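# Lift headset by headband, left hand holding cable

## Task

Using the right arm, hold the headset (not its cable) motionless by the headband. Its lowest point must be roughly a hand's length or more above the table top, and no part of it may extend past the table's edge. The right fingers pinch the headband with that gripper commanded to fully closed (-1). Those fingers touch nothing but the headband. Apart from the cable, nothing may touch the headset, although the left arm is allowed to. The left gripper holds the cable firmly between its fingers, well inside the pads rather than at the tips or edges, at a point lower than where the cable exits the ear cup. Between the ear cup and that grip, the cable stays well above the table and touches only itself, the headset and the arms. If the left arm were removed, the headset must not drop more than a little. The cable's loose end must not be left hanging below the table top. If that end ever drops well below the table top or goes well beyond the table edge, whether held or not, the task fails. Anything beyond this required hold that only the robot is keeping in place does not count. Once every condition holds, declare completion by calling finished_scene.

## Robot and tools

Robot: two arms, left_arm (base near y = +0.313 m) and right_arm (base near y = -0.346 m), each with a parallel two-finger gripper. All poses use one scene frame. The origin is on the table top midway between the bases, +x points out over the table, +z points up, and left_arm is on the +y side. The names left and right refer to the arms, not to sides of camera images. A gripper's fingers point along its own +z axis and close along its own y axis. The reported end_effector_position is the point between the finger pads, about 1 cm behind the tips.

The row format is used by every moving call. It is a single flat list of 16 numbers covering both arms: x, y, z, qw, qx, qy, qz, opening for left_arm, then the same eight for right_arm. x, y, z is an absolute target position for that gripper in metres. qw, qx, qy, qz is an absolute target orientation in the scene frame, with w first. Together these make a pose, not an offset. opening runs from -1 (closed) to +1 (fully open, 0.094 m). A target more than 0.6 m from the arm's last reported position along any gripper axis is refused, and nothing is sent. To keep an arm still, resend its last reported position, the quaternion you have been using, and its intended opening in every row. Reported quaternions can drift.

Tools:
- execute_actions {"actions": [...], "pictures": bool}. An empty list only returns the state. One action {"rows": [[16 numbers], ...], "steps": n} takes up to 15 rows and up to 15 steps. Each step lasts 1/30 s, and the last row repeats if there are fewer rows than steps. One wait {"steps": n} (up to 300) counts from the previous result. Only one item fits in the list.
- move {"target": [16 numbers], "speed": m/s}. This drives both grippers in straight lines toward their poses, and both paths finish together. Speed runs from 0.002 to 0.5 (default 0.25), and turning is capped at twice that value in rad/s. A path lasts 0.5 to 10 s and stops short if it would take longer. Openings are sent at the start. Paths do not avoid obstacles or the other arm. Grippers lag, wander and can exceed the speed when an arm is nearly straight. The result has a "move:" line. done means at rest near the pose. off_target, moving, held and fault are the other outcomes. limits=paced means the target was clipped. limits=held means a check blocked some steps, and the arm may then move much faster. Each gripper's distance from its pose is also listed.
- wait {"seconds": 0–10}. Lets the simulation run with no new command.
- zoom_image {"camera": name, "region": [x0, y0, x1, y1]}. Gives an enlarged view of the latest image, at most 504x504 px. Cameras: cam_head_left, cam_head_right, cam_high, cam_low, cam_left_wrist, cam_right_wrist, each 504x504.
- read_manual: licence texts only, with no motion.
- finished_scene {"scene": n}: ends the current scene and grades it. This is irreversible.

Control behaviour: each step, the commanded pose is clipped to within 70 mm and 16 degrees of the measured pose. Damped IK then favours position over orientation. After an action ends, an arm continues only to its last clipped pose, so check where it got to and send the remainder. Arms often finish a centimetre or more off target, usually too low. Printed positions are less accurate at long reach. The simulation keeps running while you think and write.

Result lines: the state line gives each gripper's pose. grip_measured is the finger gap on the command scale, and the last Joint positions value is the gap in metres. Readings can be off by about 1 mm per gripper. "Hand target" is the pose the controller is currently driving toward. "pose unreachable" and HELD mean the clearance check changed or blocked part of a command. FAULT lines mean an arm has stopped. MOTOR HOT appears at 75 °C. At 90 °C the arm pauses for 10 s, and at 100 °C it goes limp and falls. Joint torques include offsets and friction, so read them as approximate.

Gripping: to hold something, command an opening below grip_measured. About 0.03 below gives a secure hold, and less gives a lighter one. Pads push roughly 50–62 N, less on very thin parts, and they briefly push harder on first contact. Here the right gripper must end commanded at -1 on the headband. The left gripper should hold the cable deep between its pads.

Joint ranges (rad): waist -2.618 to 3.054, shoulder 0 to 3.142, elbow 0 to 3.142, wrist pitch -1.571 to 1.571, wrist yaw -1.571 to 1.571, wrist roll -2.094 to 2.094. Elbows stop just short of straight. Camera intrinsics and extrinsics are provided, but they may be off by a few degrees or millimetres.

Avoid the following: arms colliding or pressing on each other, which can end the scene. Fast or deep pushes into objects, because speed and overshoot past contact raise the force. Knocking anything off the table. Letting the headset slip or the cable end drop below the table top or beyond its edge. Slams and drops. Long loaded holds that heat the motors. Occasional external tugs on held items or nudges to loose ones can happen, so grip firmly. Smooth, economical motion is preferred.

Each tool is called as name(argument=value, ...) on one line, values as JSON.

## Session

execute_actions(actions=[])

Scene clock: 0.00 s of 4000.00 s.
left_arm: end_effector_position=(+0.4204, +0.2198, +0.4179) grip_measured=+1.000 end_effector_quat_wxyz=(+0.754, +0.228, +0.614, -0.042) | right_arm: end_effector_position=(+0.0696, +0.0049, +0.2720) grip_measured=-0.824 end_effector_quat_wxyz=(-0.238, +0.739, -0.594, -0.210)
Joint positions: left_arm=[0.049 1.252 1.063 0.339 0.316 0.253 0.094] | right_arm=[ 1.429  1.398  1.534 -1.08  -0.171 -0.402  0.008]
Joint velocities: left_arm=[-0.017 -0.022  0.017  0.007 -0.007 -0.007  0.   ] | right_arm=[-0.002 -0.022 -0.002 -0.066  0.022 -0.066 -0.001]
Joint torques (N m, as the arm reports them, + toward a larger angle): no reading
Motor temperatures (°C, as the motors report them): left_arm=[21 22 22 23 20 19] | right_arm=[20 20 20 23 20 22]
Hand target (left_arm): +0.417, +0.220, +0.426; +0.760, +0.227, +0.607, -0.040
Hand target (right_arm): +0.070, +0.009, +0.281; -0.255, +0.738, -0.586, -0.217
camera_calibration (this result's frames):
cam_left_wrist: T_world_to_cam=[[-0.370085, -0.919779, -0.130554, 0.415801], [-0.10014, 0.17921, -0.978701, 0.462563], [0.923585, -0.349129, -0.15843, -0.143305], [0, 0, 0, 1]] pos_world=[0.332557, 0.249517, 0.484291]
cam_right_wrist: T_world_to_cam=[[0.994806, -0.0293054, -0.0974803, -0.0323003], [-0.0483928, -0.978674, -0.19964, 0.10938], [-0.0895508, 0.203321, -0.975008, 0.386422], [0, 0, 0, 1]] pos_world=[0.0720301, 0.0275336, 0.395453]

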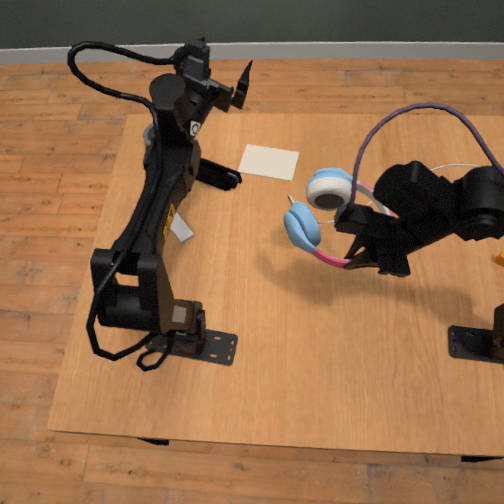

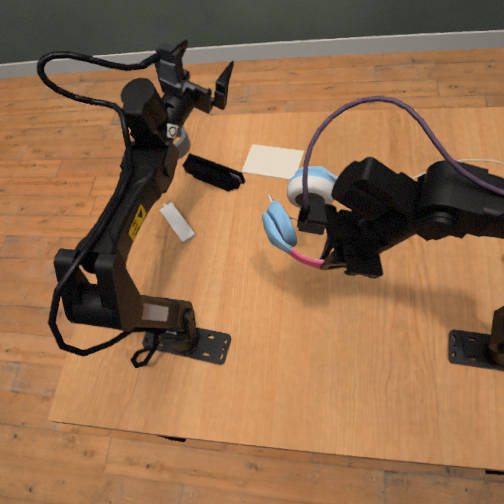

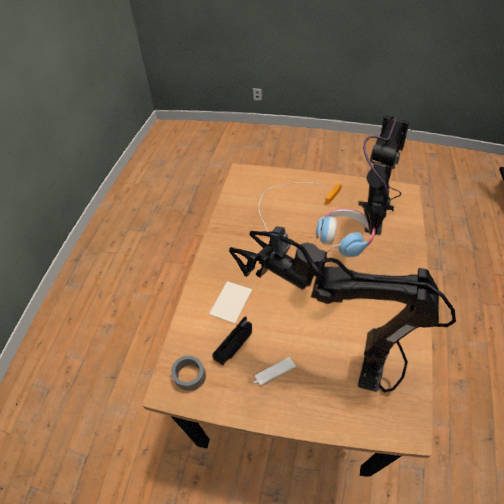

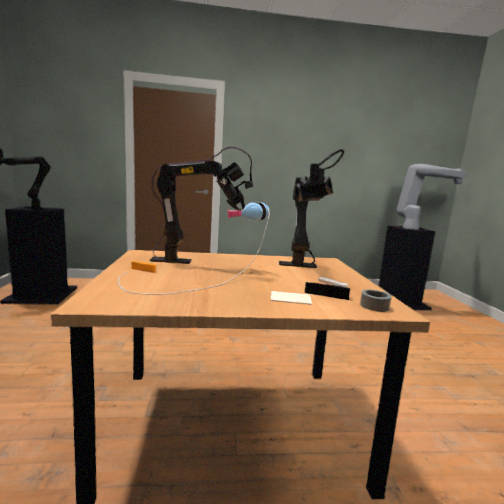

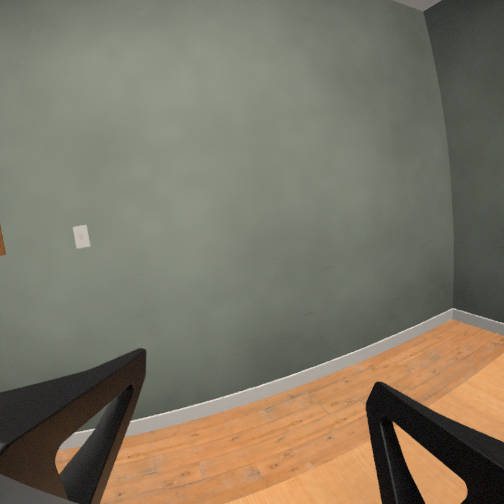

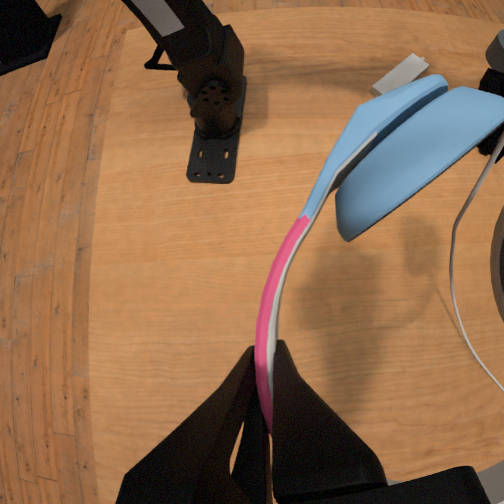

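zoom_image(camera="cam_low", region=[100, 150, 340, 310])

zoom_image(camera="cam_head_left", region=[260, 140, 420, 290])

zoom_image(camera="cam_high", region=[240, 150, 420, 290])

Region (100, 150, 340, 310) of cam_low's 504x504 image, scaled by 2.100, with more detail than that image has.

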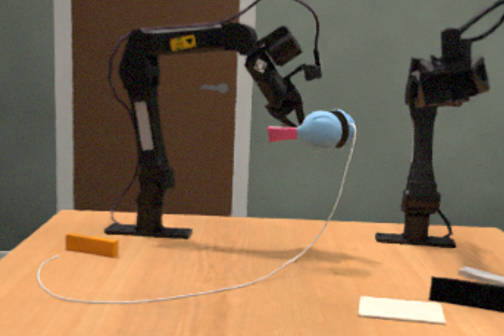

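Region (260, 140, 420, 290) of cam_head_left's 504x504 image, scaled by 3.150, with more detail than that image has; it fills the top 472 rows of this view, and the rest is white.

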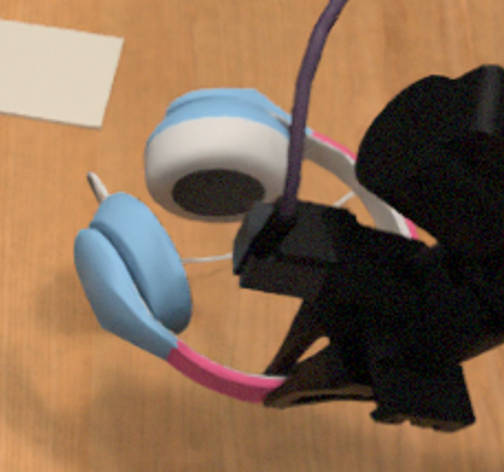

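Region (240, 150, 420, 290) of cam_high's 504x504 image, scaled by 2.800, with more detail than that image has.

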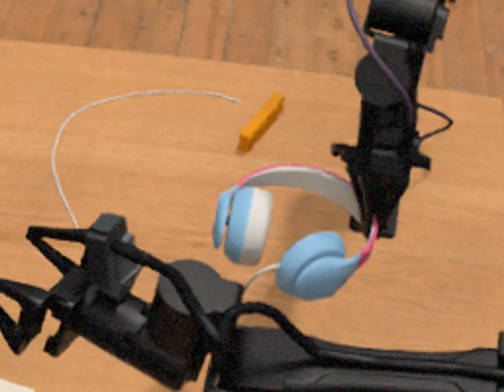

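move(target=[0.27,0.17,0.21,0.5916,0.3875,0.5916,-0.3875,1.0, 0.16,-0.055,0.355,-0.255,0.738,-0.586,-0.217,-1.0], speed=0.2)

Scene clock: 6.63 s of 4000.00 s.
left_arm: end_effector_position=(+0.2674, +0.1717, +0.2168) grip_measured=+1.000 end_effector_quat_wxyz=(+0.596, +0.393, +0.588, -0.380) | right_arm: end_effector_position=(+0.1583, -0.0589, +0.3412) grip_measured=-0.824 end_effector_quat_wxyz=(-0.229, +0.734, -0.602, -0.214)
Joint positions: left_arm=[0.249 1.181 0.326 0.852 1.265 0.024 0.094] | right_arm=[ 0.975  1.532  1.999 -1.545 -0.423 -0.783  0.008]
Joint velocities: left_arm=[ 0.002  0.017 -0.012  0.095 -0.037 -0.051  0.   ] | right_arm=[-0.012 -0.017  0.022  0.081 -0.022  0.066 -0.   ]
Joint torques (N m, as the arm reports them, + toward a larger angle): left_arm=[ 0.63 -1.73  5.5   1.55  0.09 -0.09] | right_arm=[-0.72 -5.58  9.09  1.68 -0.42 -0.16]
Motor temperatures (°C, as the motors report them): left_arm=[21 23 24 24 20 19] | right_arm=[20 21 21 24 20 22]
Hand target (left_arm): +0.267, +0.173, +0.211; +0.590, +0.387, +0.594, -0.387
Hand target (right_arm): +0.161, -0.055, +0.356; -0.258, +0.736, -0.586, -0.220
Off the commanded pose (left_arm): 0.008 m, 1 deg.
Off the commanded pose (right_arm): 0.014 m, 4 deg.
After step 90, 0.87 s passed at rest.
move: off_target (right_arm)
camera_calibration (this result's frames):
cam_left_wrist: T_world_to_cam=[[-0.901918, -0.406672, 0.14547, 0.282978], [-0.250863, 0.21908, -0.942906, 0.284792], [0.351584, -0.886917, -0.299611, 0.225306], [0, 0, 0, 1]] pos_world=[0.247453, 0.252515, 0.294871]
cam_right_wrist: T_world_to_cam=[[0.991794, -0.0427668, -0.120477, -0.108195], [-0.0651581, -0.979899, -0.188553, 0.0638566], [-0.109992, 0.194856, -0.974645, 0.477392], [0, 0, 0, 1]] pos_world=[0.163977, -0.0350767, 0.464293]

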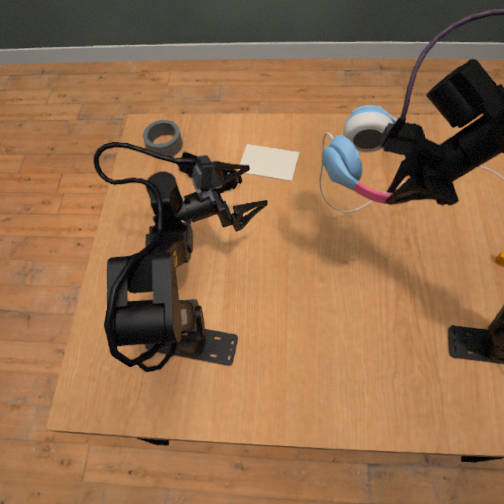

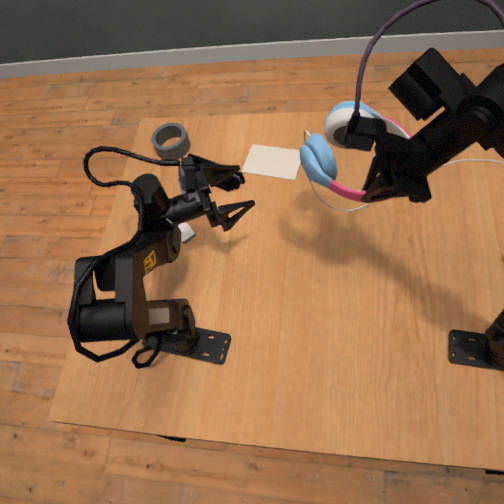

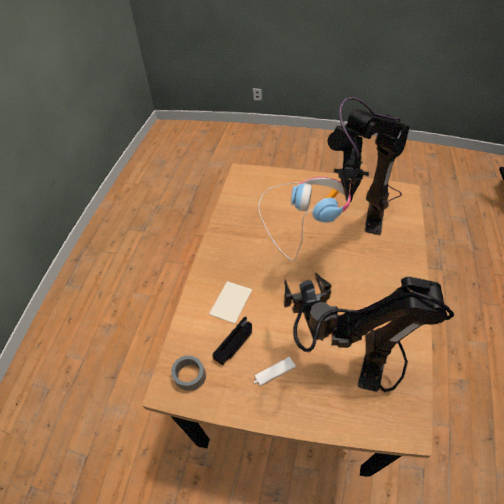

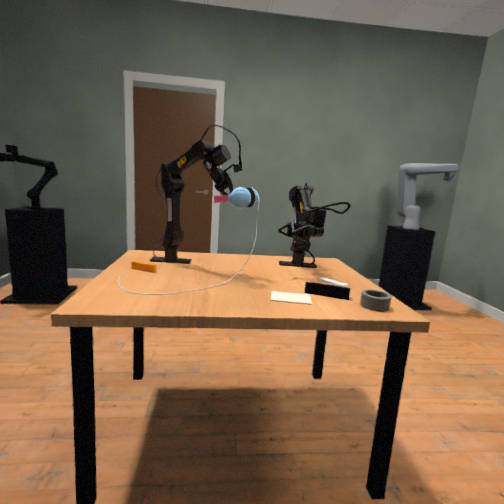

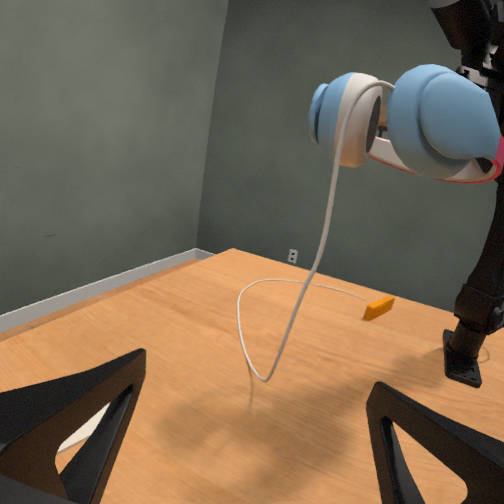

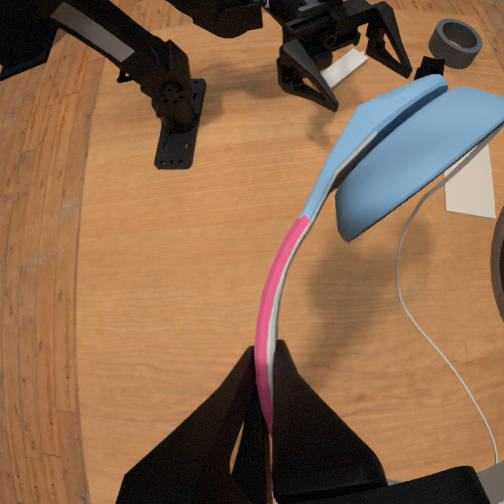

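move(target=[0.275,0.055,0.2,0.5916,0.3875,0.5916,-0.3875,1.0, 0.16,-0.055,0.355,-0.255,0.738,-0.586,-0.217,-1.0], speed=0.15)

zoom_image(camera="cam_low", region=[210, 170, 310, 270])

zoom_image(camera="cam_head_left", region=[260, 110, 400, 250])

Scene clock: 9.90 s of 4000.00 s.
left_arm: end_effector_position=(+0.2681, +0.0604, +0.1928) grip_measured=+1.000 end_effector_quat_wxyz=(+0.585, +0.390, +0.598, -0.386) | right_arm: end_effector_position=(+0.1565, -0.0616, +0.3393) grip_measured=-0.824 end_effector_quat_wxyz=(-0.221, +0.735, -0.605, -0.213)
Joint positions: left_arm=[-0.289  1.372  0.341  1.006  0.731  0.012  0.094] | right_arm=[ 0.975  1.532  1.999 -1.561 -0.421 -0.784  0.008]
Joint velocities: left_arm=[-0.012 -0.017  0.017 -0.022 -0.037 -0.037  0.   ] | right_arm=[-0.002 -0.017 -0.002 -0.066 -0.051  0.022 -0.   ]
Joint torques (N m, as the arm reports them, + toward a larger angle): left_arm=[-0.71 -3.    8.2   1.81 -0.1  -0.07] | right_arm=[-0.16 -5.63  9.    1.74 -0.34 -0.17]
Motor temperatures (°C, as the motors report them): left_arm=[21 23 24 24 20 19] | right_arm=[20 21 22 25 20 22]
Hand target (left_arm): +0.273, +0.056, +0.200; +0.591, +0.388, +0.592, -0.387
Hand target (right_arm): +0.160, -0.056, +0.355; -0.255, +0.738, -0.586, -0.216
Off the commanded pose (left_arm): 0.011 m, 1 deg.
Off the commanded pose (right_arm): 0.017 m, 4 deg.
move: off_target (left_arm, right_arm)
camera_calibration (this result's frames):
cam_left_wrist: T_world_to_cam=[[-0.898795, -0.403954, 0.170262, 0.236053], [-0.278393, 0.225959, -0.933509, 0.291893], [0.338623, -0.886433, -0.315549, 0.125642], [0, 0, 0, 1]] pos_world=[0.250879, 0.140772, 0.27194]
cam_right_wrist: T_world_to_cam=[[0.990767, -0.0443918, -0.1281, -0.104069], [-0.0666287, -0.982327, -0.174912, 0.0562037], [-0.118071, 0.181832, -0.976215, 0.476895], [0, 0, 0, 1]] pos_world=[0.163161, -0.0361244, 0.462052]

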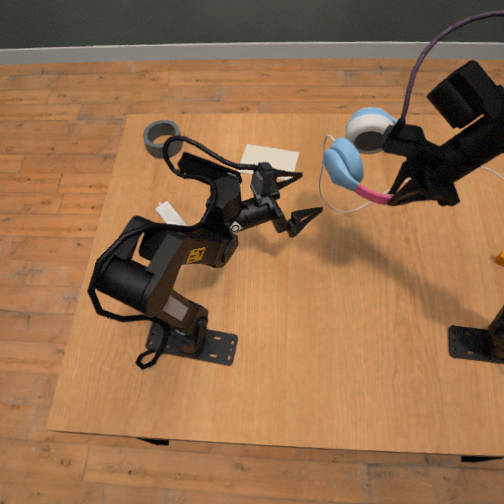

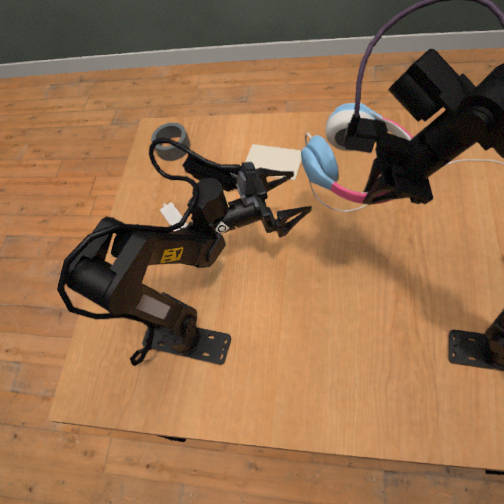

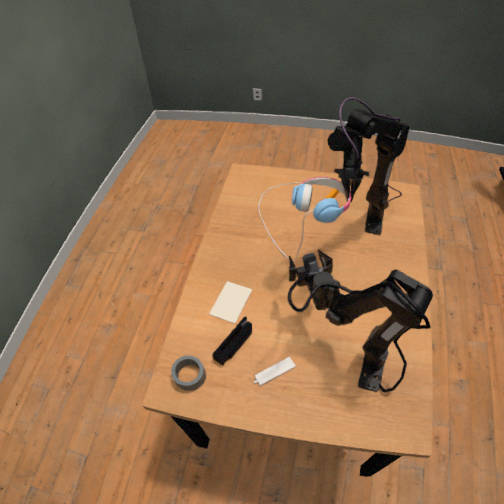

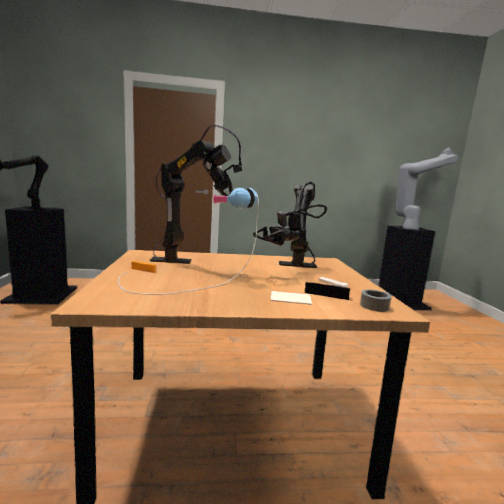

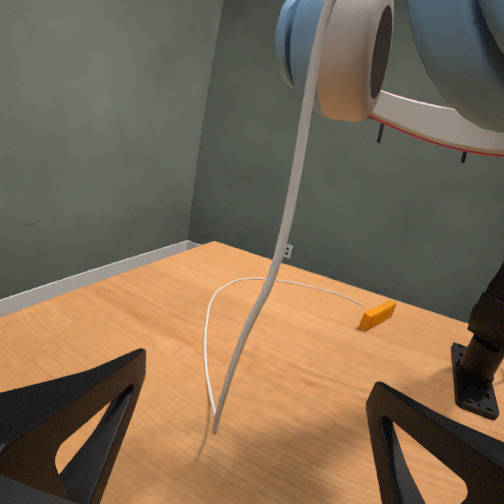

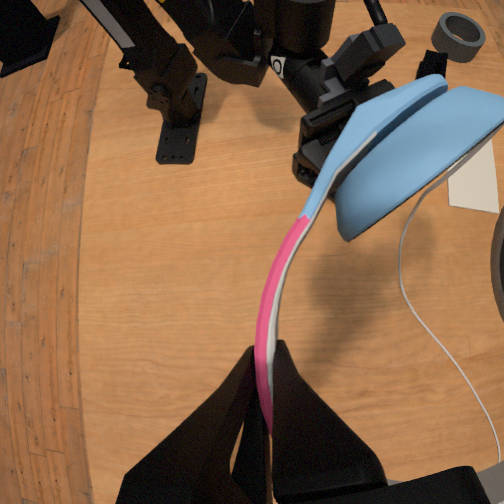

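Region (210, 170, 310, 270) of cam_low's 504x504 image, scaled by 5.040, with more detail than that image has.

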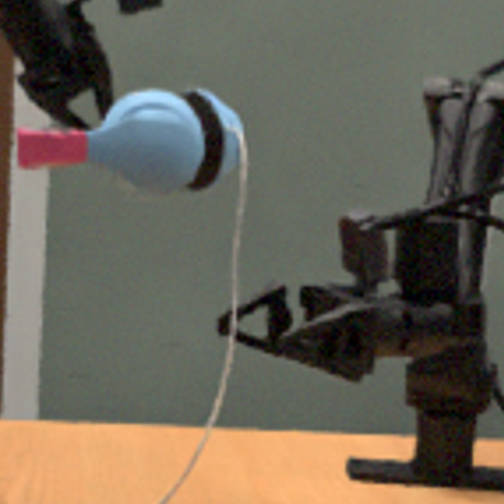

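Region (260, 110, 400, 250) of cam_head_left's 504x504 image, scaled by 3.600, with more detail than that image has.

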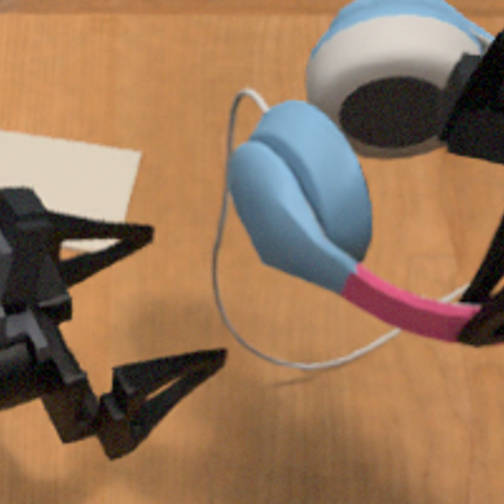

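execute_actions(actions=[{"rows":[[0.277,0.051,0.2,0.5916,0.3875,0.5916,-0.3875,1.0,0.16,-0.055,0.355,-0.255,0.738,-0.586,-0.217,-1.0],[0.280,0.047,0.2,0.5916,0.3875,0.5916,-0.3875,0.9,0.16,-0.055,0.355,-0.255,0.738,-0.586,-0.217,-1.0],[0.283,0.043,0.2,0.5916,0.3875,0.5916,-0.3875,0.8,0.16,-0.055,0.355,-0.255,0.738,-0.586,-0.217,-1.0],[0.286,0.039,0.2,0.5916,0.3875,0.5916,-0.3875,0.7,0.16,-0.055,0.355,-0.255,0.738,-0.586,-0.217,-1.0],[0.289,0.035,0.2,0.5916,0.3875,0.5916,-0.3875,0.6,0.16,-0.055,0.355,-0.255,0.738,-0.586,-0.217,-1.0],[0.292,0.031,0.2,0.5916,0.3875,0.5916,-0.3875,0.5,0.16,-0.055,0.355,-0.255,0.738,-0.586,-0.217,-1.0],[0.295,0.027,0.2,0.5916,0.3875,0.5916,-0.3875,0.4,0.16,-0.055,0.355,-0.255,0.738,-0.586,-0.217,-1.0],[0.298,0.023,0.2,0.5916,0.3875,0.5916,-0.3875,0.3,0.16,-0.055,0.355,-0.255,0.738,-0.586,-0.217,-1.0]],"steps":15}], pictures=false)

wait(seconds=0.2)

zoom_image(camera="cam_low", region=[210, 170, 310, 270])

zoom_image(camera="cam_head_left", region=[260, 110, 400, 250])

Scene clock: 12.87 s of 4000.00 s.
left_arm: end_effector_position=(+0.2918, +0.0272, +0.1920) grip_measured=+0.302 end_effector_quat_wxyz=(+0.582, +0.392, +0.598, -0.388) | right_arm: end_effector_position=(+0.1565, -0.0616, +0.3393) grip_measured=-0.824 end_effector_quat_wxyz=(-0.221, +0.735, -0.604, -0.213)
Joint positions: left_arm=[-0.366  1.533  0.473  1.033  0.66   0.01   0.061] | right_arm=[ 0.975  1.532  1.999 -1.561 -0.421 -0.784  0.008]
Joint velocities: left_arm=[ 0.002  0.022 -0.017  0.007 -0.081 -0.051 -0.   ] | right_arm=[-0.007 -0.027 -0.002 -0.022 -0.037 -0.037  0.   ]
Joint torques (N m, as the arm reports them, + toward a larger angle): left_arm=[-0.72 -4.77  8.09  1.85 -0.12 -0.04] | right_arm=[-0.13 -5.63  8.99  1.75 -0.33 -0.17]
Motor temperatures (°C, as the motors report them): left_arm=[21 23 24 25 20 19] | right_arm=[20 21 22 25 20 22]
Hand target (left_arm): +0.297, +0.023, +0.200; +0.591, +0.388, +0.592, -0.387
Hand target (right_arm): +0.160, -0.056, +0.355; -0.255, +0.738, -0.586, -0.216
Off the commanded pose (left_arm): 0.011 m, 1 deg.
Off the commanded pose (right_arm): 0.017 m, 4 deg.
Steps of this call (steps 1 to 74: nothing new was sent; steps 75 to 89: all 15 steps of this action). Readings (end_effector_position):
75: left_arm (+0.2687, +0.0600, +0.1931) | right_arm (+0.1565, -0.0616, +0.3393)
76: left_arm (+0.2697, +0.0581, +0.1933) | right_arm (+0.1565, -0.0616, +0.3393)
78: left_arm (+0.2731, +0.0512, +0.1931) | right_arm (+0.1565, -0.0616, +0.3393)
82: left_arm (+0.2832, +0.0349, +0.1922) | right_arm (+0.1565, -0.0616, +0.3393)
89: the state above

Scene clock: 13.07 s of 4000.00 s.
left_arm: end_effector_position=(+0.2927, +0.0275, +0.1925) grip_measured=+0.302 end_effector_quat_wxyz=(+0.584, +0.390, +0.598, -0.386) | right_arm: end_effector_position=(+0.1565, -0.0616, +0.3393) grip_measured=-0.824 end_effector_quat_wxyz=(-0.221, +0.735, -0.604, -0.213)
Joint positions: left_arm=[-0.366  1.533  0.473  1.035  0.655  0.01   0.061] | right_arm=[ 0.975  1.532  1.999 -1.561 -0.421 -0.784  0.008]
Joint velocities: left_arm=[ 0.002 -0.002  0.012 -0.022 -0.051 -0.051  0.   ] | right_arm=[ 0.002 -0.007  0.012 -0.022 -0.022  0.007  0.001]
Joint torques (N m, as the arm reports them, + toward a larger angle): left_arm=[-0.42 -4.83  8.21  1.92 -0.06 -0.06] | right_arm=[-0.14 -5.64  9.    1.75 -0.33 -0.17]
Motor temperatures (°C, as the motors report them): left_arm=[21 23 24 25 20 19] | right_arm=[20 21 22 25 20 22]
Hand target (left_arm): +0.297, +0.023, +0.200; +0.591, +0.388, +0.592, -0.387
Hand target (right_arm): +0.160, -0.056, +0.355; -0.255, +0.738, -0.586, -0.216
Off the commanded pose (left_arm): 0.010 m, 1 deg.
Off the commanded pose (right_arm): 0.017 m, 4 deg.
Steps of this call (steps 1 to 6: nothing new was sent). Readings (end_effector_position):
1: left_arm (+0.2920, +0.0273, +0.1921) | right_arm (+0.1565, -0.0616, +0.3393)
2: left_arm (+0.2922, +0.0274, +0.1923) | right_arm (+0.1565, -0.0616, +0.3393)
4: left_arm (+0.2925, +0.0275, +0.1924) | right_arm (+0.1565, -0.0616, +0.3393)
6: the state above
camera_calibration (this result's frames):
cam_left_wrist: T_world_to_cam=[[-0.899191, -0.402737, 0.171049, 0.244862], [-0.279204, 0.227125, -0.932984, 0.305961], [0.336897, -0.886689, -0.316674, 0.0887959], [0, 0, 0, 1]] pos_world=[0.275688, 0.107858, 0.271692]
cam_right_wrist: T_world_to_cam=[[0.990809, -0.0440831, -0.12788, -0.104131], [-0.0662859, -0.982345, -0.174944, 0.0561599], [-0.11791, 0.181813, -0.976238, 0.476877], [0, 0, 0, 1]] pos_world=[0.163125, -0.0361245, 0.462054]

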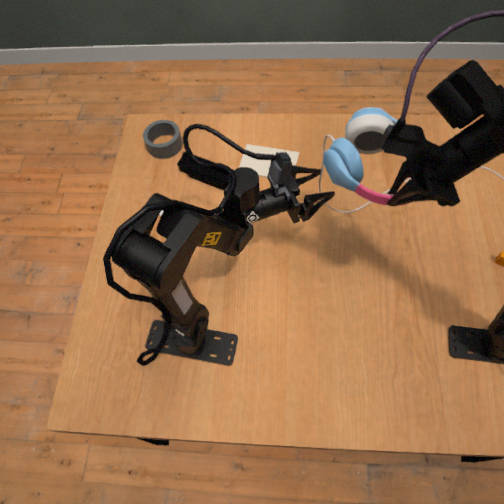

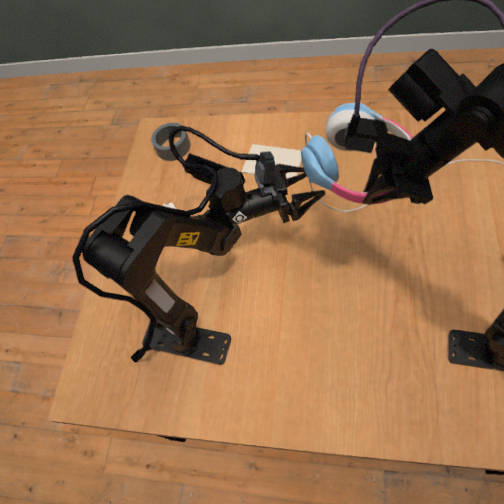

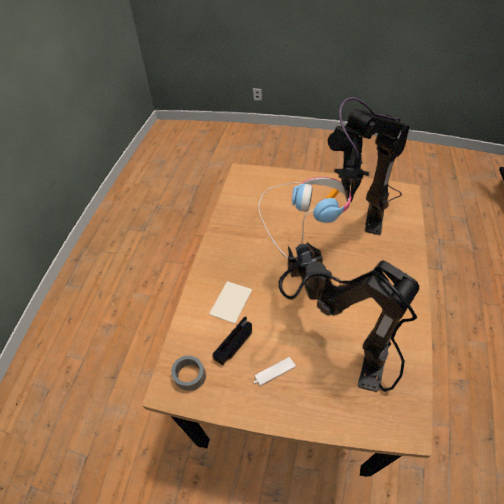

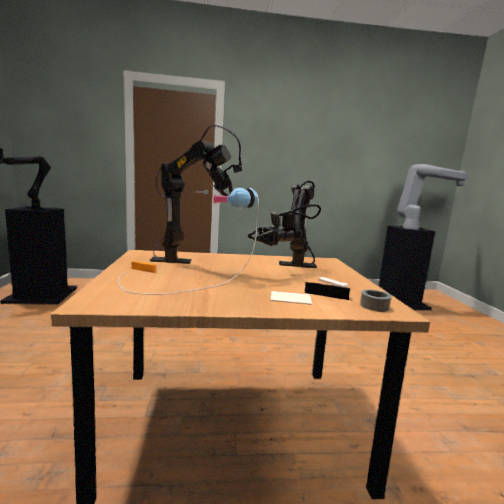

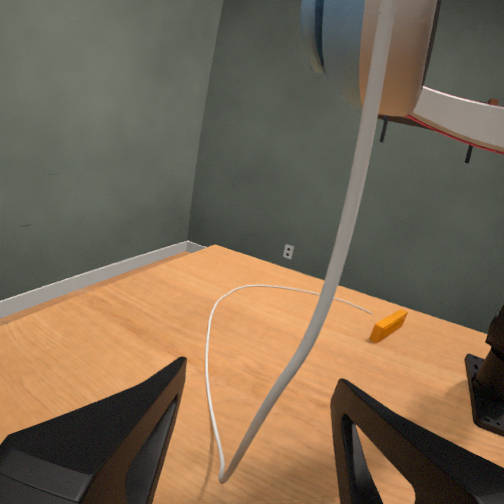

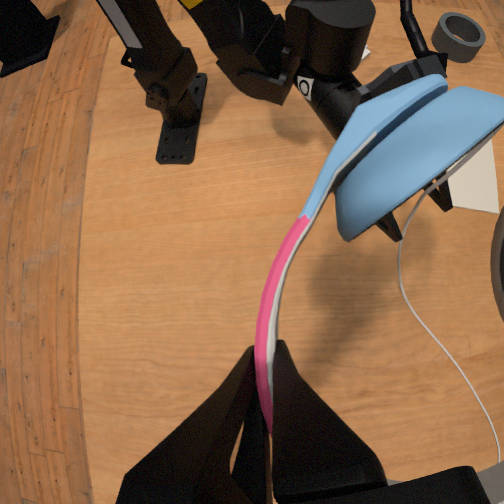

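Region (210, 170, 310, 270) of cam_low's 504x504 image, scaled by 5.040, with more detail than that image has.

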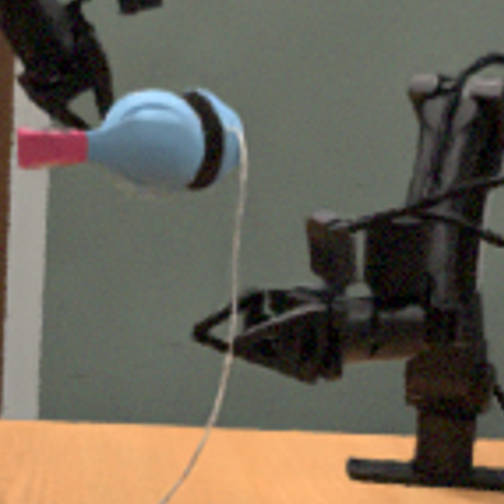

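Region (260, 110, 400, 250) of cam_head_left's 504x504 image, scaled by 3.600, with more detail than that image has.

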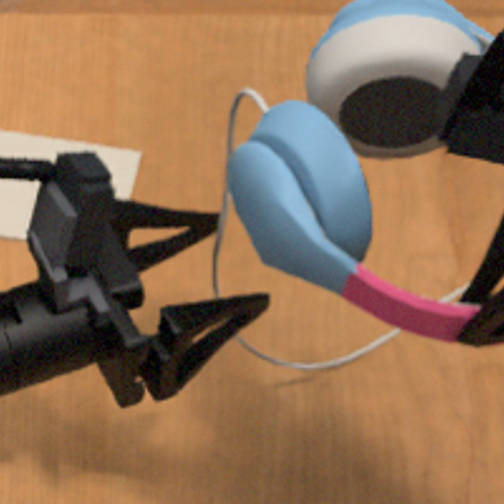

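execute_actions(actions=[{"rows":[[0.297,0.021,0.2,0.5916,0.3875,0.5916,-0.3875,0.0,0.16,-0.055,0.355,-0.255,0.738,-0.586,-0.217,-1.0],[0.297,0.021,0.2,0.5916,0.3875,0.5916,-0.3875,-0.3,0.16,-0.055,0.355,-0.255,0.738,-0.586,-0.217,-1.0],[0.297,0.021,0.2,0.5916,0.3875,0.5916,-0.3875,-0.6,0.16,-0.055,0.355,-0.255,0.738,-0.586,-0.217,-1.0],[0.297,0.021,0.2,0.5916,0.3875,0.5916,-0.3875,-0.75,0.16,-0.055,0.355,-0.255,0.738,-0.586,-0.217,-1.0]],"steps":15}])

zoom_image(camera="cam_low", region=[220, 180, 300, 260])

Scene clock: 14.57 s of 4000.00 s.
left_arm: end_effector_position=(+0.2921, +0.0261, +0.1928) grip_measured=-0.748 end_effector_quat_wxyz=(+0.585, +0.390, +0.598, -0.386) | right_arm: end_effector_position=(+0.1565, -0.0616, +0.3393) grip_measured=-0.824 end_effector_quat_wxyz=(-0.222, +0.735, -0.604, -0.213)
Joint positions: left_arm=[-0.373  1.533  0.473  1.037  0.647  0.01   0.012] | right_arm=[ 0.975  1.532  1.999 -1.561 -0.421 -0.785  0.008]
Joint velocities: left_arm=[-0.002 -0.027  0.002  0.022 -0.007  0.037  0.   ] | right_arm=[ 0.007  0.002 -0.002 -0.007 -0.022  0.022 -0.001]
Joint torques (N m, as the arm reports them, + toward a larger angle): left_arm=[-0.45 -4.44  8.05  1.91 -0.05 -0.1 ] | right_arm=[-0.14 -5.65  9.    1.74 -0.33 -0.17]
Motor temperatures (°C, as the motors report them): left_arm=[21 23 24 25 20 19] | right_arm=[20 21 22 25 20 22]
Hand target (left_arm): +0.297, +0.021, +0.200; +0.591, +0.388, +0.592, -0.387
Hand target (right_arm): +0.160, -0.056, +0.355; -0.255, +0.738, -0.586, -0.216
Off the commanded pose (left_arm): 0.010 m, 1 deg.
Off the commanded pose (right_arm): 0.017 m, 4 deg.
Steps of this call (steps 1 to 30: nothing new was sent; steps 31 to 45: all 15 steps of this action). Readings (end_effector_position):
31: left_arm (+0.2929, +0.0275, +0.1927) | right_arm (+0.1565, -0.0616, +0.3393)
32: left_arm (+0.2927, +0.0272, +0.1927) | right_arm (+0.1565, -0.0616, +0.3393)
34: left_arm (+0.2920, +0.0263, +0.1927) | right_arm (+0.1565, -0.0616, +0.3393)
38: left_arm (+0.2919, +0.0260, +0.1928) | right_arm (+0.1565, -0.0616, +0.3393)
45: the state above
camera_calibration (this result's frames):
cam_left_wrist: T_world_to_cam=[[-0.898759, -0.403991, 0.170366, 0.243755], [-0.278541, 0.226029, -0.933448, 0.306324], [0.338597, -0.886399, -0.315673, 0.0871398], [0, 0, 0, 1]] pos_world=[0.274895, 0.106477, 0.271917]
cam_right_wrist: T_world_to_cam=[[0.990851, -0.0437744, -0.12766, -0.104193], [-0.0659431, -0.982362, -0.174976, 0.056116], [-0.117749, 0.181793, -0.976261, 0.476858], [0, 0, 0, 1]] pos_world=[0.16309, -0.0361246, 0.462056]

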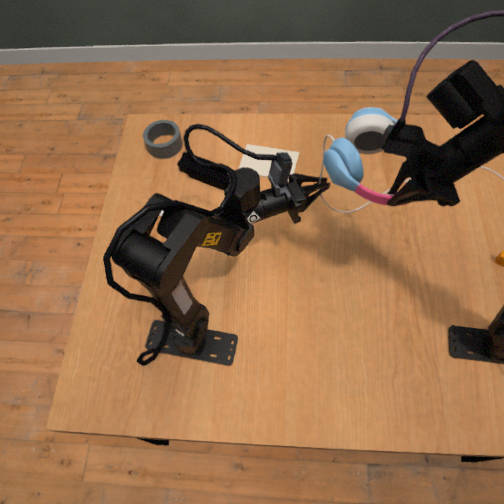

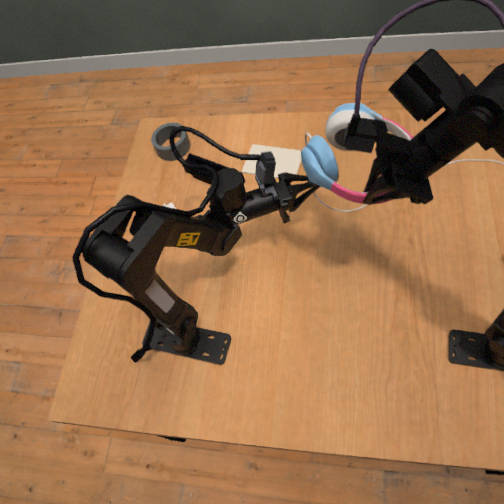

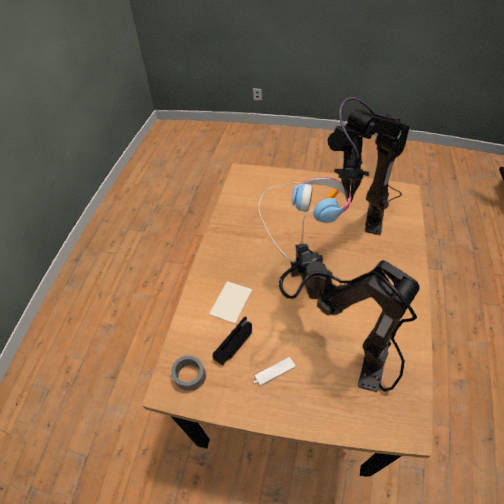

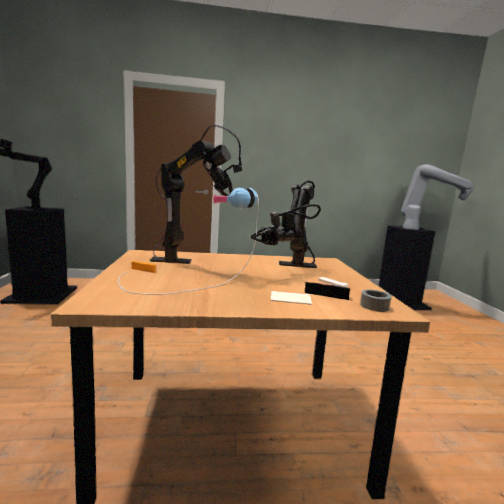

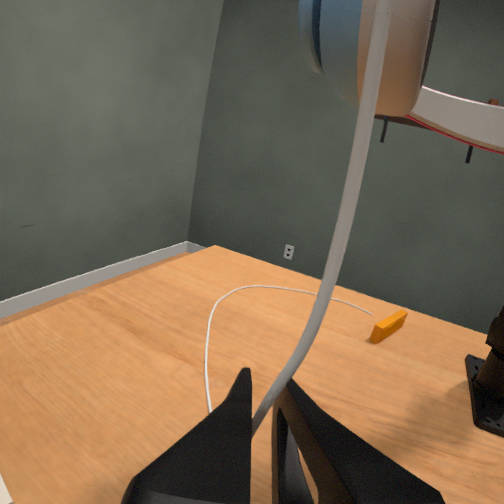

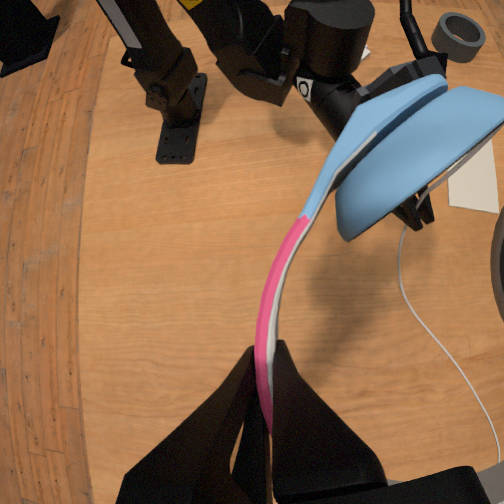

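Region (220, 180, 300, 260) of cam_low's 504x504 image, scaled by 6.300, with more detail than that image has.

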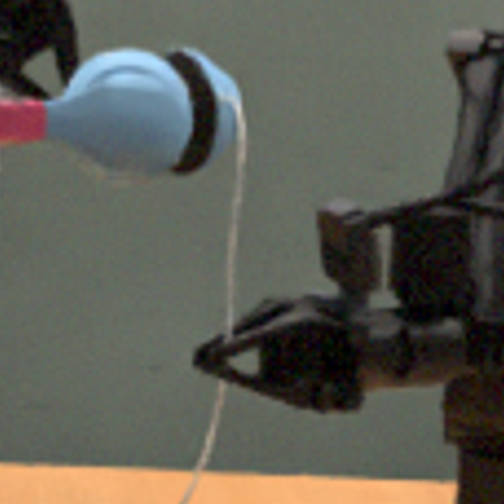

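execute_actions(actions=[{"rows":[[0.299,0.017,0.2,0.5916,0.3875,0.5916,-0.3875,-0.65,0.16,-0.055,0.355,-0.255,0.738,-0.586,-0.217,-1.0],[0.301,0.013,0.2,0.5916,0.3875,0.5916,-0.3875,-0.65,0.16,-0.055,0.355,-0.255,0.738,-0.586,-0.217,-1.0],[0.301,0.013,0.2,0.5916,0.3875,0.5916,-0.3875,-0.65,0.16,-0.055,0.355,-0.255,0.738,-0.586,-0.217,-1.0],[0.301,0.013,0.2,0.5916,0.3875,0.5916,-0.3875,-0.65,0.16,-0.055,0.355,-0.255,0.738,-0.586,-0.217,-1.0],[0.301,0.013,0.2,0.5916,0.3875,0.5916,-0.3875,-0.65,0.16,-0.055,0.355,-0.255,0.738,-0.586,-0.217,-1.0],[0.301,0.013,0.2,0.5916,0.3875,0.5916,-0.3875,-0.65,0.16,-0.055,0.355,-0.255,0.738,-0.586,-0.217,-1.0],[0.301,0.013,0.2,0.5916,0.3875,0.5916,-0.3875,-0.65,0.16,-0.055,0.355,-0.255,0.738,-0.586,-0.217,-1.0],[0.301,0.013,0.2,0.5916,0.3875,0.5916,-0.3875,-0.75,0.16,-0.055,0.355,-0.255,0.738,-0.586,-0.217,-1.0],[0.301,0.013,0.2,0.5916,0.3875,0.5916,-0.3875,-0.85,0.16,-0.055,0.355,-0.255,0.738,-0.586,-0.217,-1.0],[0.301,0.013,0.2,0.5916,0.3875,0.5916,-0.3875,-0.92,0.16,-0.055,0.355,-0.255,0.738,-0.586,-0.217,-1.0],[0.301,0.013,0.2,0.5916,0.3875,0.5916,-0.3875,-1.0,0.16,-0.055,0.355,-0.255,0.738,-0.586,-0.217,-1.0]],"steps":15}], pictures=false)

execute_actions(actions=[{"rows":[[0.301,0.013,0.204,0.5916,0.3875,0.5916,-0.3875,-1,0.16,-0.055,0.355,-0.255,0.738,-0.586,-0.217,-1.0],[0.301,0.013,0.208,0.5916,0.3875,0.5916,-0.3875,-1,0.16,-0.055,0.355,-0.255,0.738,-0.586,-0.217,-1.0],[0.301,0.013,0.212,0.5916,0.3875,0.5916,-0.3875,-1,0.16,-0.055,0.355,-0.255,0.738,-0.586,-0.217,-1.0]],"steps":15}])

zoom_image(camera="cam_low", region=[220, 180, 300, 260])

zoom_image(camera="cam_left_wrist", region=[200, 340, 340, 504])

Scene clock: 17.70 s of 4000.00 s.
left_arm: end_effector_position=(+0.2963, +0.0178, +0.1933) grip_measured=-0.977 end_effector_quat_wxyz=(+0.585, +0.390, +0.597, -0.386) | right_arm: end_effector_position=(+0.1565, -0.0616, +0.3393) grip_measured=-0.824 end_effector_quat_wxyz=(-0.222, +0.735, -0.604, -0.213)
Joint positions: left_arm=[-0.393  1.563  0.503  1.038  0.629  0.009  0.001] | right_arm=[ 0.975  1.532  1.999 -1.561 -0.421 -0.785  0.008]
Joint velocities: left_arm=[-0.002 -0.007 -0.017 -0.007 -0.066  0.007 -0.   ] | right_arm=[ 0.007  0.002 -0.007  0.007 -0.037  0.051  0.001]
Joint torques (N m, as the arm reports them, + toward a larger angle): left_arm=[-0.74 -4.83  7.77  1.88 -0.13 -0.05] | right_arm=[-0.15 -5.63  9.    1.75 -0.33 -0.17]
Motor temperatures (°C, as the motors report them): left_arm=[21 23 25 25 20 19] | right_arm=[20 21 23 25 20 22]
Hand target (left_arm): +0.301, +0.013, +0.200; +0.591, +0.388, +0.592, -0.387
Hand target (right_arm): +0.160, -0.056, +0.355; -0.255, +0.738, -0.586, -0.216
Off the commanded pose (left_arm): 0.009 m, 1 deg.
Off the commanded pose (right_arm): 0.017 m, 4 deg.
Steps of this call (steps 1 to 79: nothing new was sent; steps 80 to 94: all 15 steps of this action). Readings (end_effector_position):
80: left_arm (+0.2923, +0.0257, +0.1928) | right_arm (+0.1565, -0.0616, +0.3393)
81: left_arm (+0.2931, +0.0242, +0.1932) | right_arm (+0.1565, -0.0616, +0.3393)
83: left_arm (+0.2946, +0.0198, +0.1939) | right_arm (+0.1565, -0.0616, +0.3393)
87: left_arm (+0.2957, +0.0175, +0.1933) | right_arm (+0.1565, -0.0616, +0.3393)
94: the state above

Scene clock: 18.20 s of 4000.00 s.
left_arm: end_effector_position=(+0.2998, +0.0158, +0.1937) grip_measured=-0.977 end_effector_quat_wxyz=(+0.579, +0.390, +0.603, -0.386) | right_arm: end_effector_position=(+0.1565, -0.0616, +0.3393) grip_measured=-0.824 end_effector_quat_wxyz=(-0.222, +0.735, -0.604, -0.213)
Joint positions: left_arm=[-0.393  1.563  0.525  0.999  0.628  0.009  0.001] | right_arm=[ 0.975  1.532  1.999 -1.561 -0.421 -0.785  0.008]
Joint velocities: left_arm=[-0.002 -0.002  0.002 -0.051  0.037  0.022  0.001] | right_arm=[ 0.002 -0.012 -0.017 -0.022 -0.037 -0.066 -0.   ]
Joint torques (N m, as the arm reports them, + toward a larger angle): left_arm=[-0.55 -8.2   7.95  1.66 -0.09 -0.04] | right_arm=[-0.15 -5.64  9.    1.75 -0.33 -0.17]
Motor temperatures (°C, as the motors report them): left_arm=[21 23 25 25 20 19] | right_arm=[20 21 23 25 20 22]
Hand target (left_arm): +0.301, +0.013, +0.212; +0.592, +0.388, +0.591, -0.388
Hand target (right_arm): +0.160, -0.056, +0.355; -0.255, +0.738, -0.586, -0.216
Off the commanded pose (left_arm): 0.019 m, 2 deg.
Off the commanded pose (right_arm): 0.017 m, 4 deg.
Steps of this call (steps 1 to 15: all 15 steps of this action). Readings (end_effector_position):
1: left_arm (+0.2963, +0.0178, +0.1933) | right_arm (+0.1565, -0.0616, +0.3393)
2: left_arm (+0.2965, +0.0176, +0.1934) | right_arm (+0.1565, -0.0616, +0.3393)
4: left_arm (+0.2981, +0.0168, +0.1941) | right_arm (+0.1565, -0.0616, +0.3393)
8: left_arm (+0.2998, +0.0158, +0.1957) | right_arm (+0.1565, -0.0616, +0.3393)
15: the state above
camera_calibration (this result's frames):
cam_left_wrist: T_world_to_cam=[[-0.896528, -0.40503, 0.179413, 0.244007], [-0.291125, 0.233435, -0.927768, 0.314168], [0.333892, -0.884002, -0.327196, 0.0792031], [0, 0, 0, 1]] pos_world=[0.283776, 0.0955079, 0.273612]
cam_right_wrist: T_world_to_cam=[[0.990851, -0.0437744, -0.12766, -0.104193], [-0.0659431, -0.982362, -0.174976, 0.056116], [-0.117749, 0.181793, -0.976261, 0.476858], [0, 0, 0, 1]] pos_world=[0.16309, -0.0361246, 0.462056]

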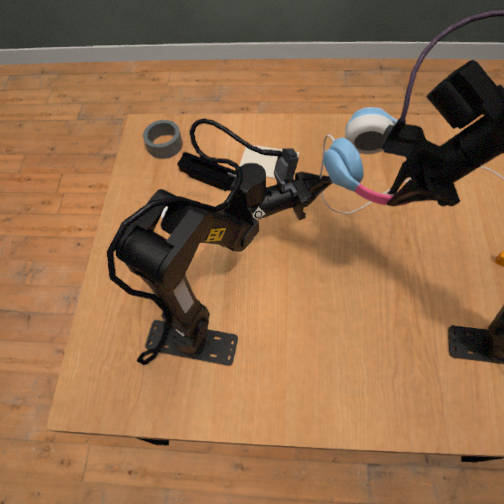

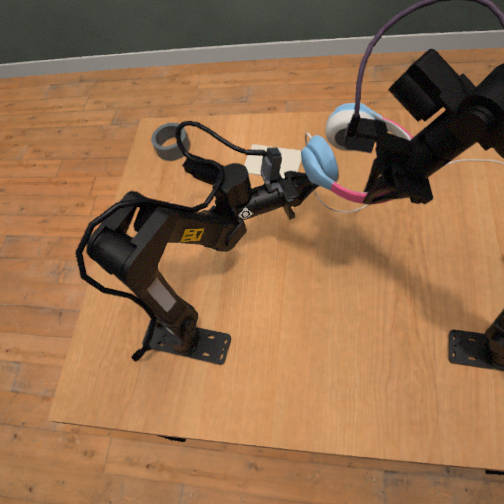

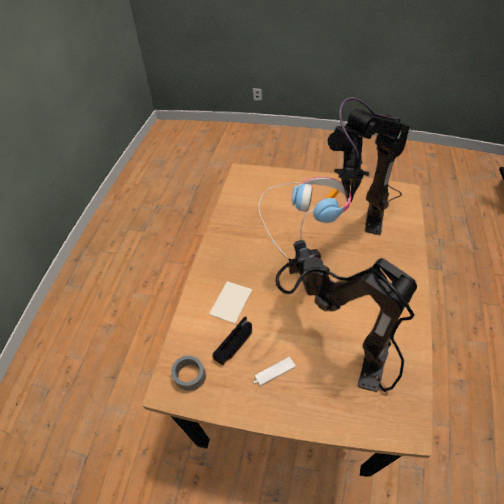

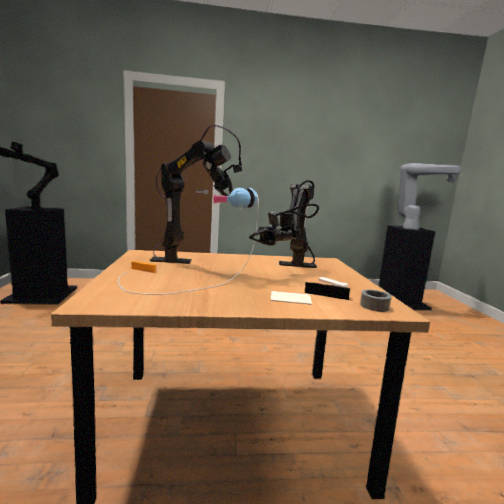

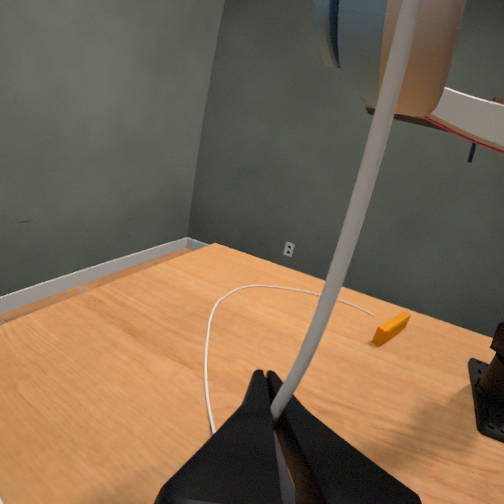

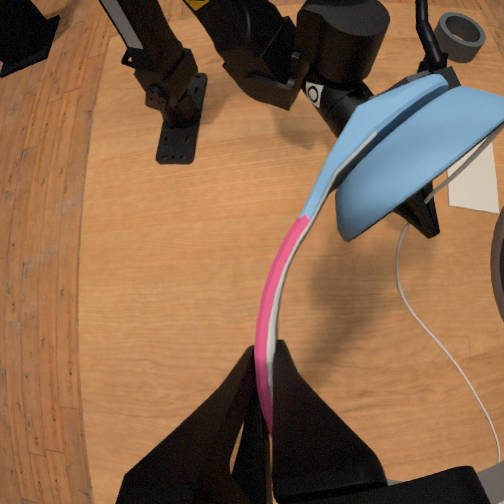

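Region (220, 180, 300, 260) of cam_low's 504x504 image, scaled by 6.300, with more detail than that image has.

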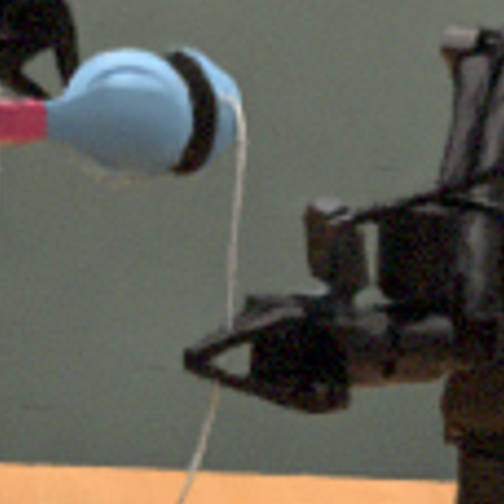

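Region (200, 340, 340, 504) of cam_left_wrist's 504x504 image, scaled by 3.073, with more detail than that image has; it fills the left 430 columns of this view, and the rest is white.

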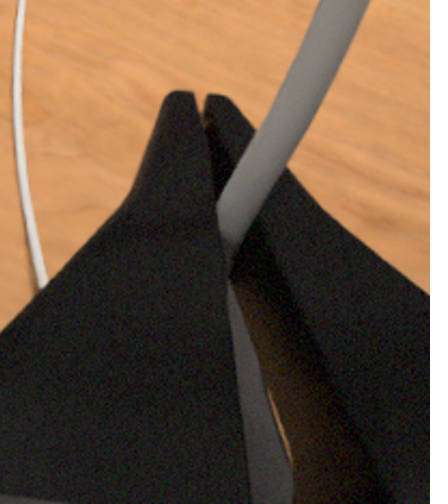

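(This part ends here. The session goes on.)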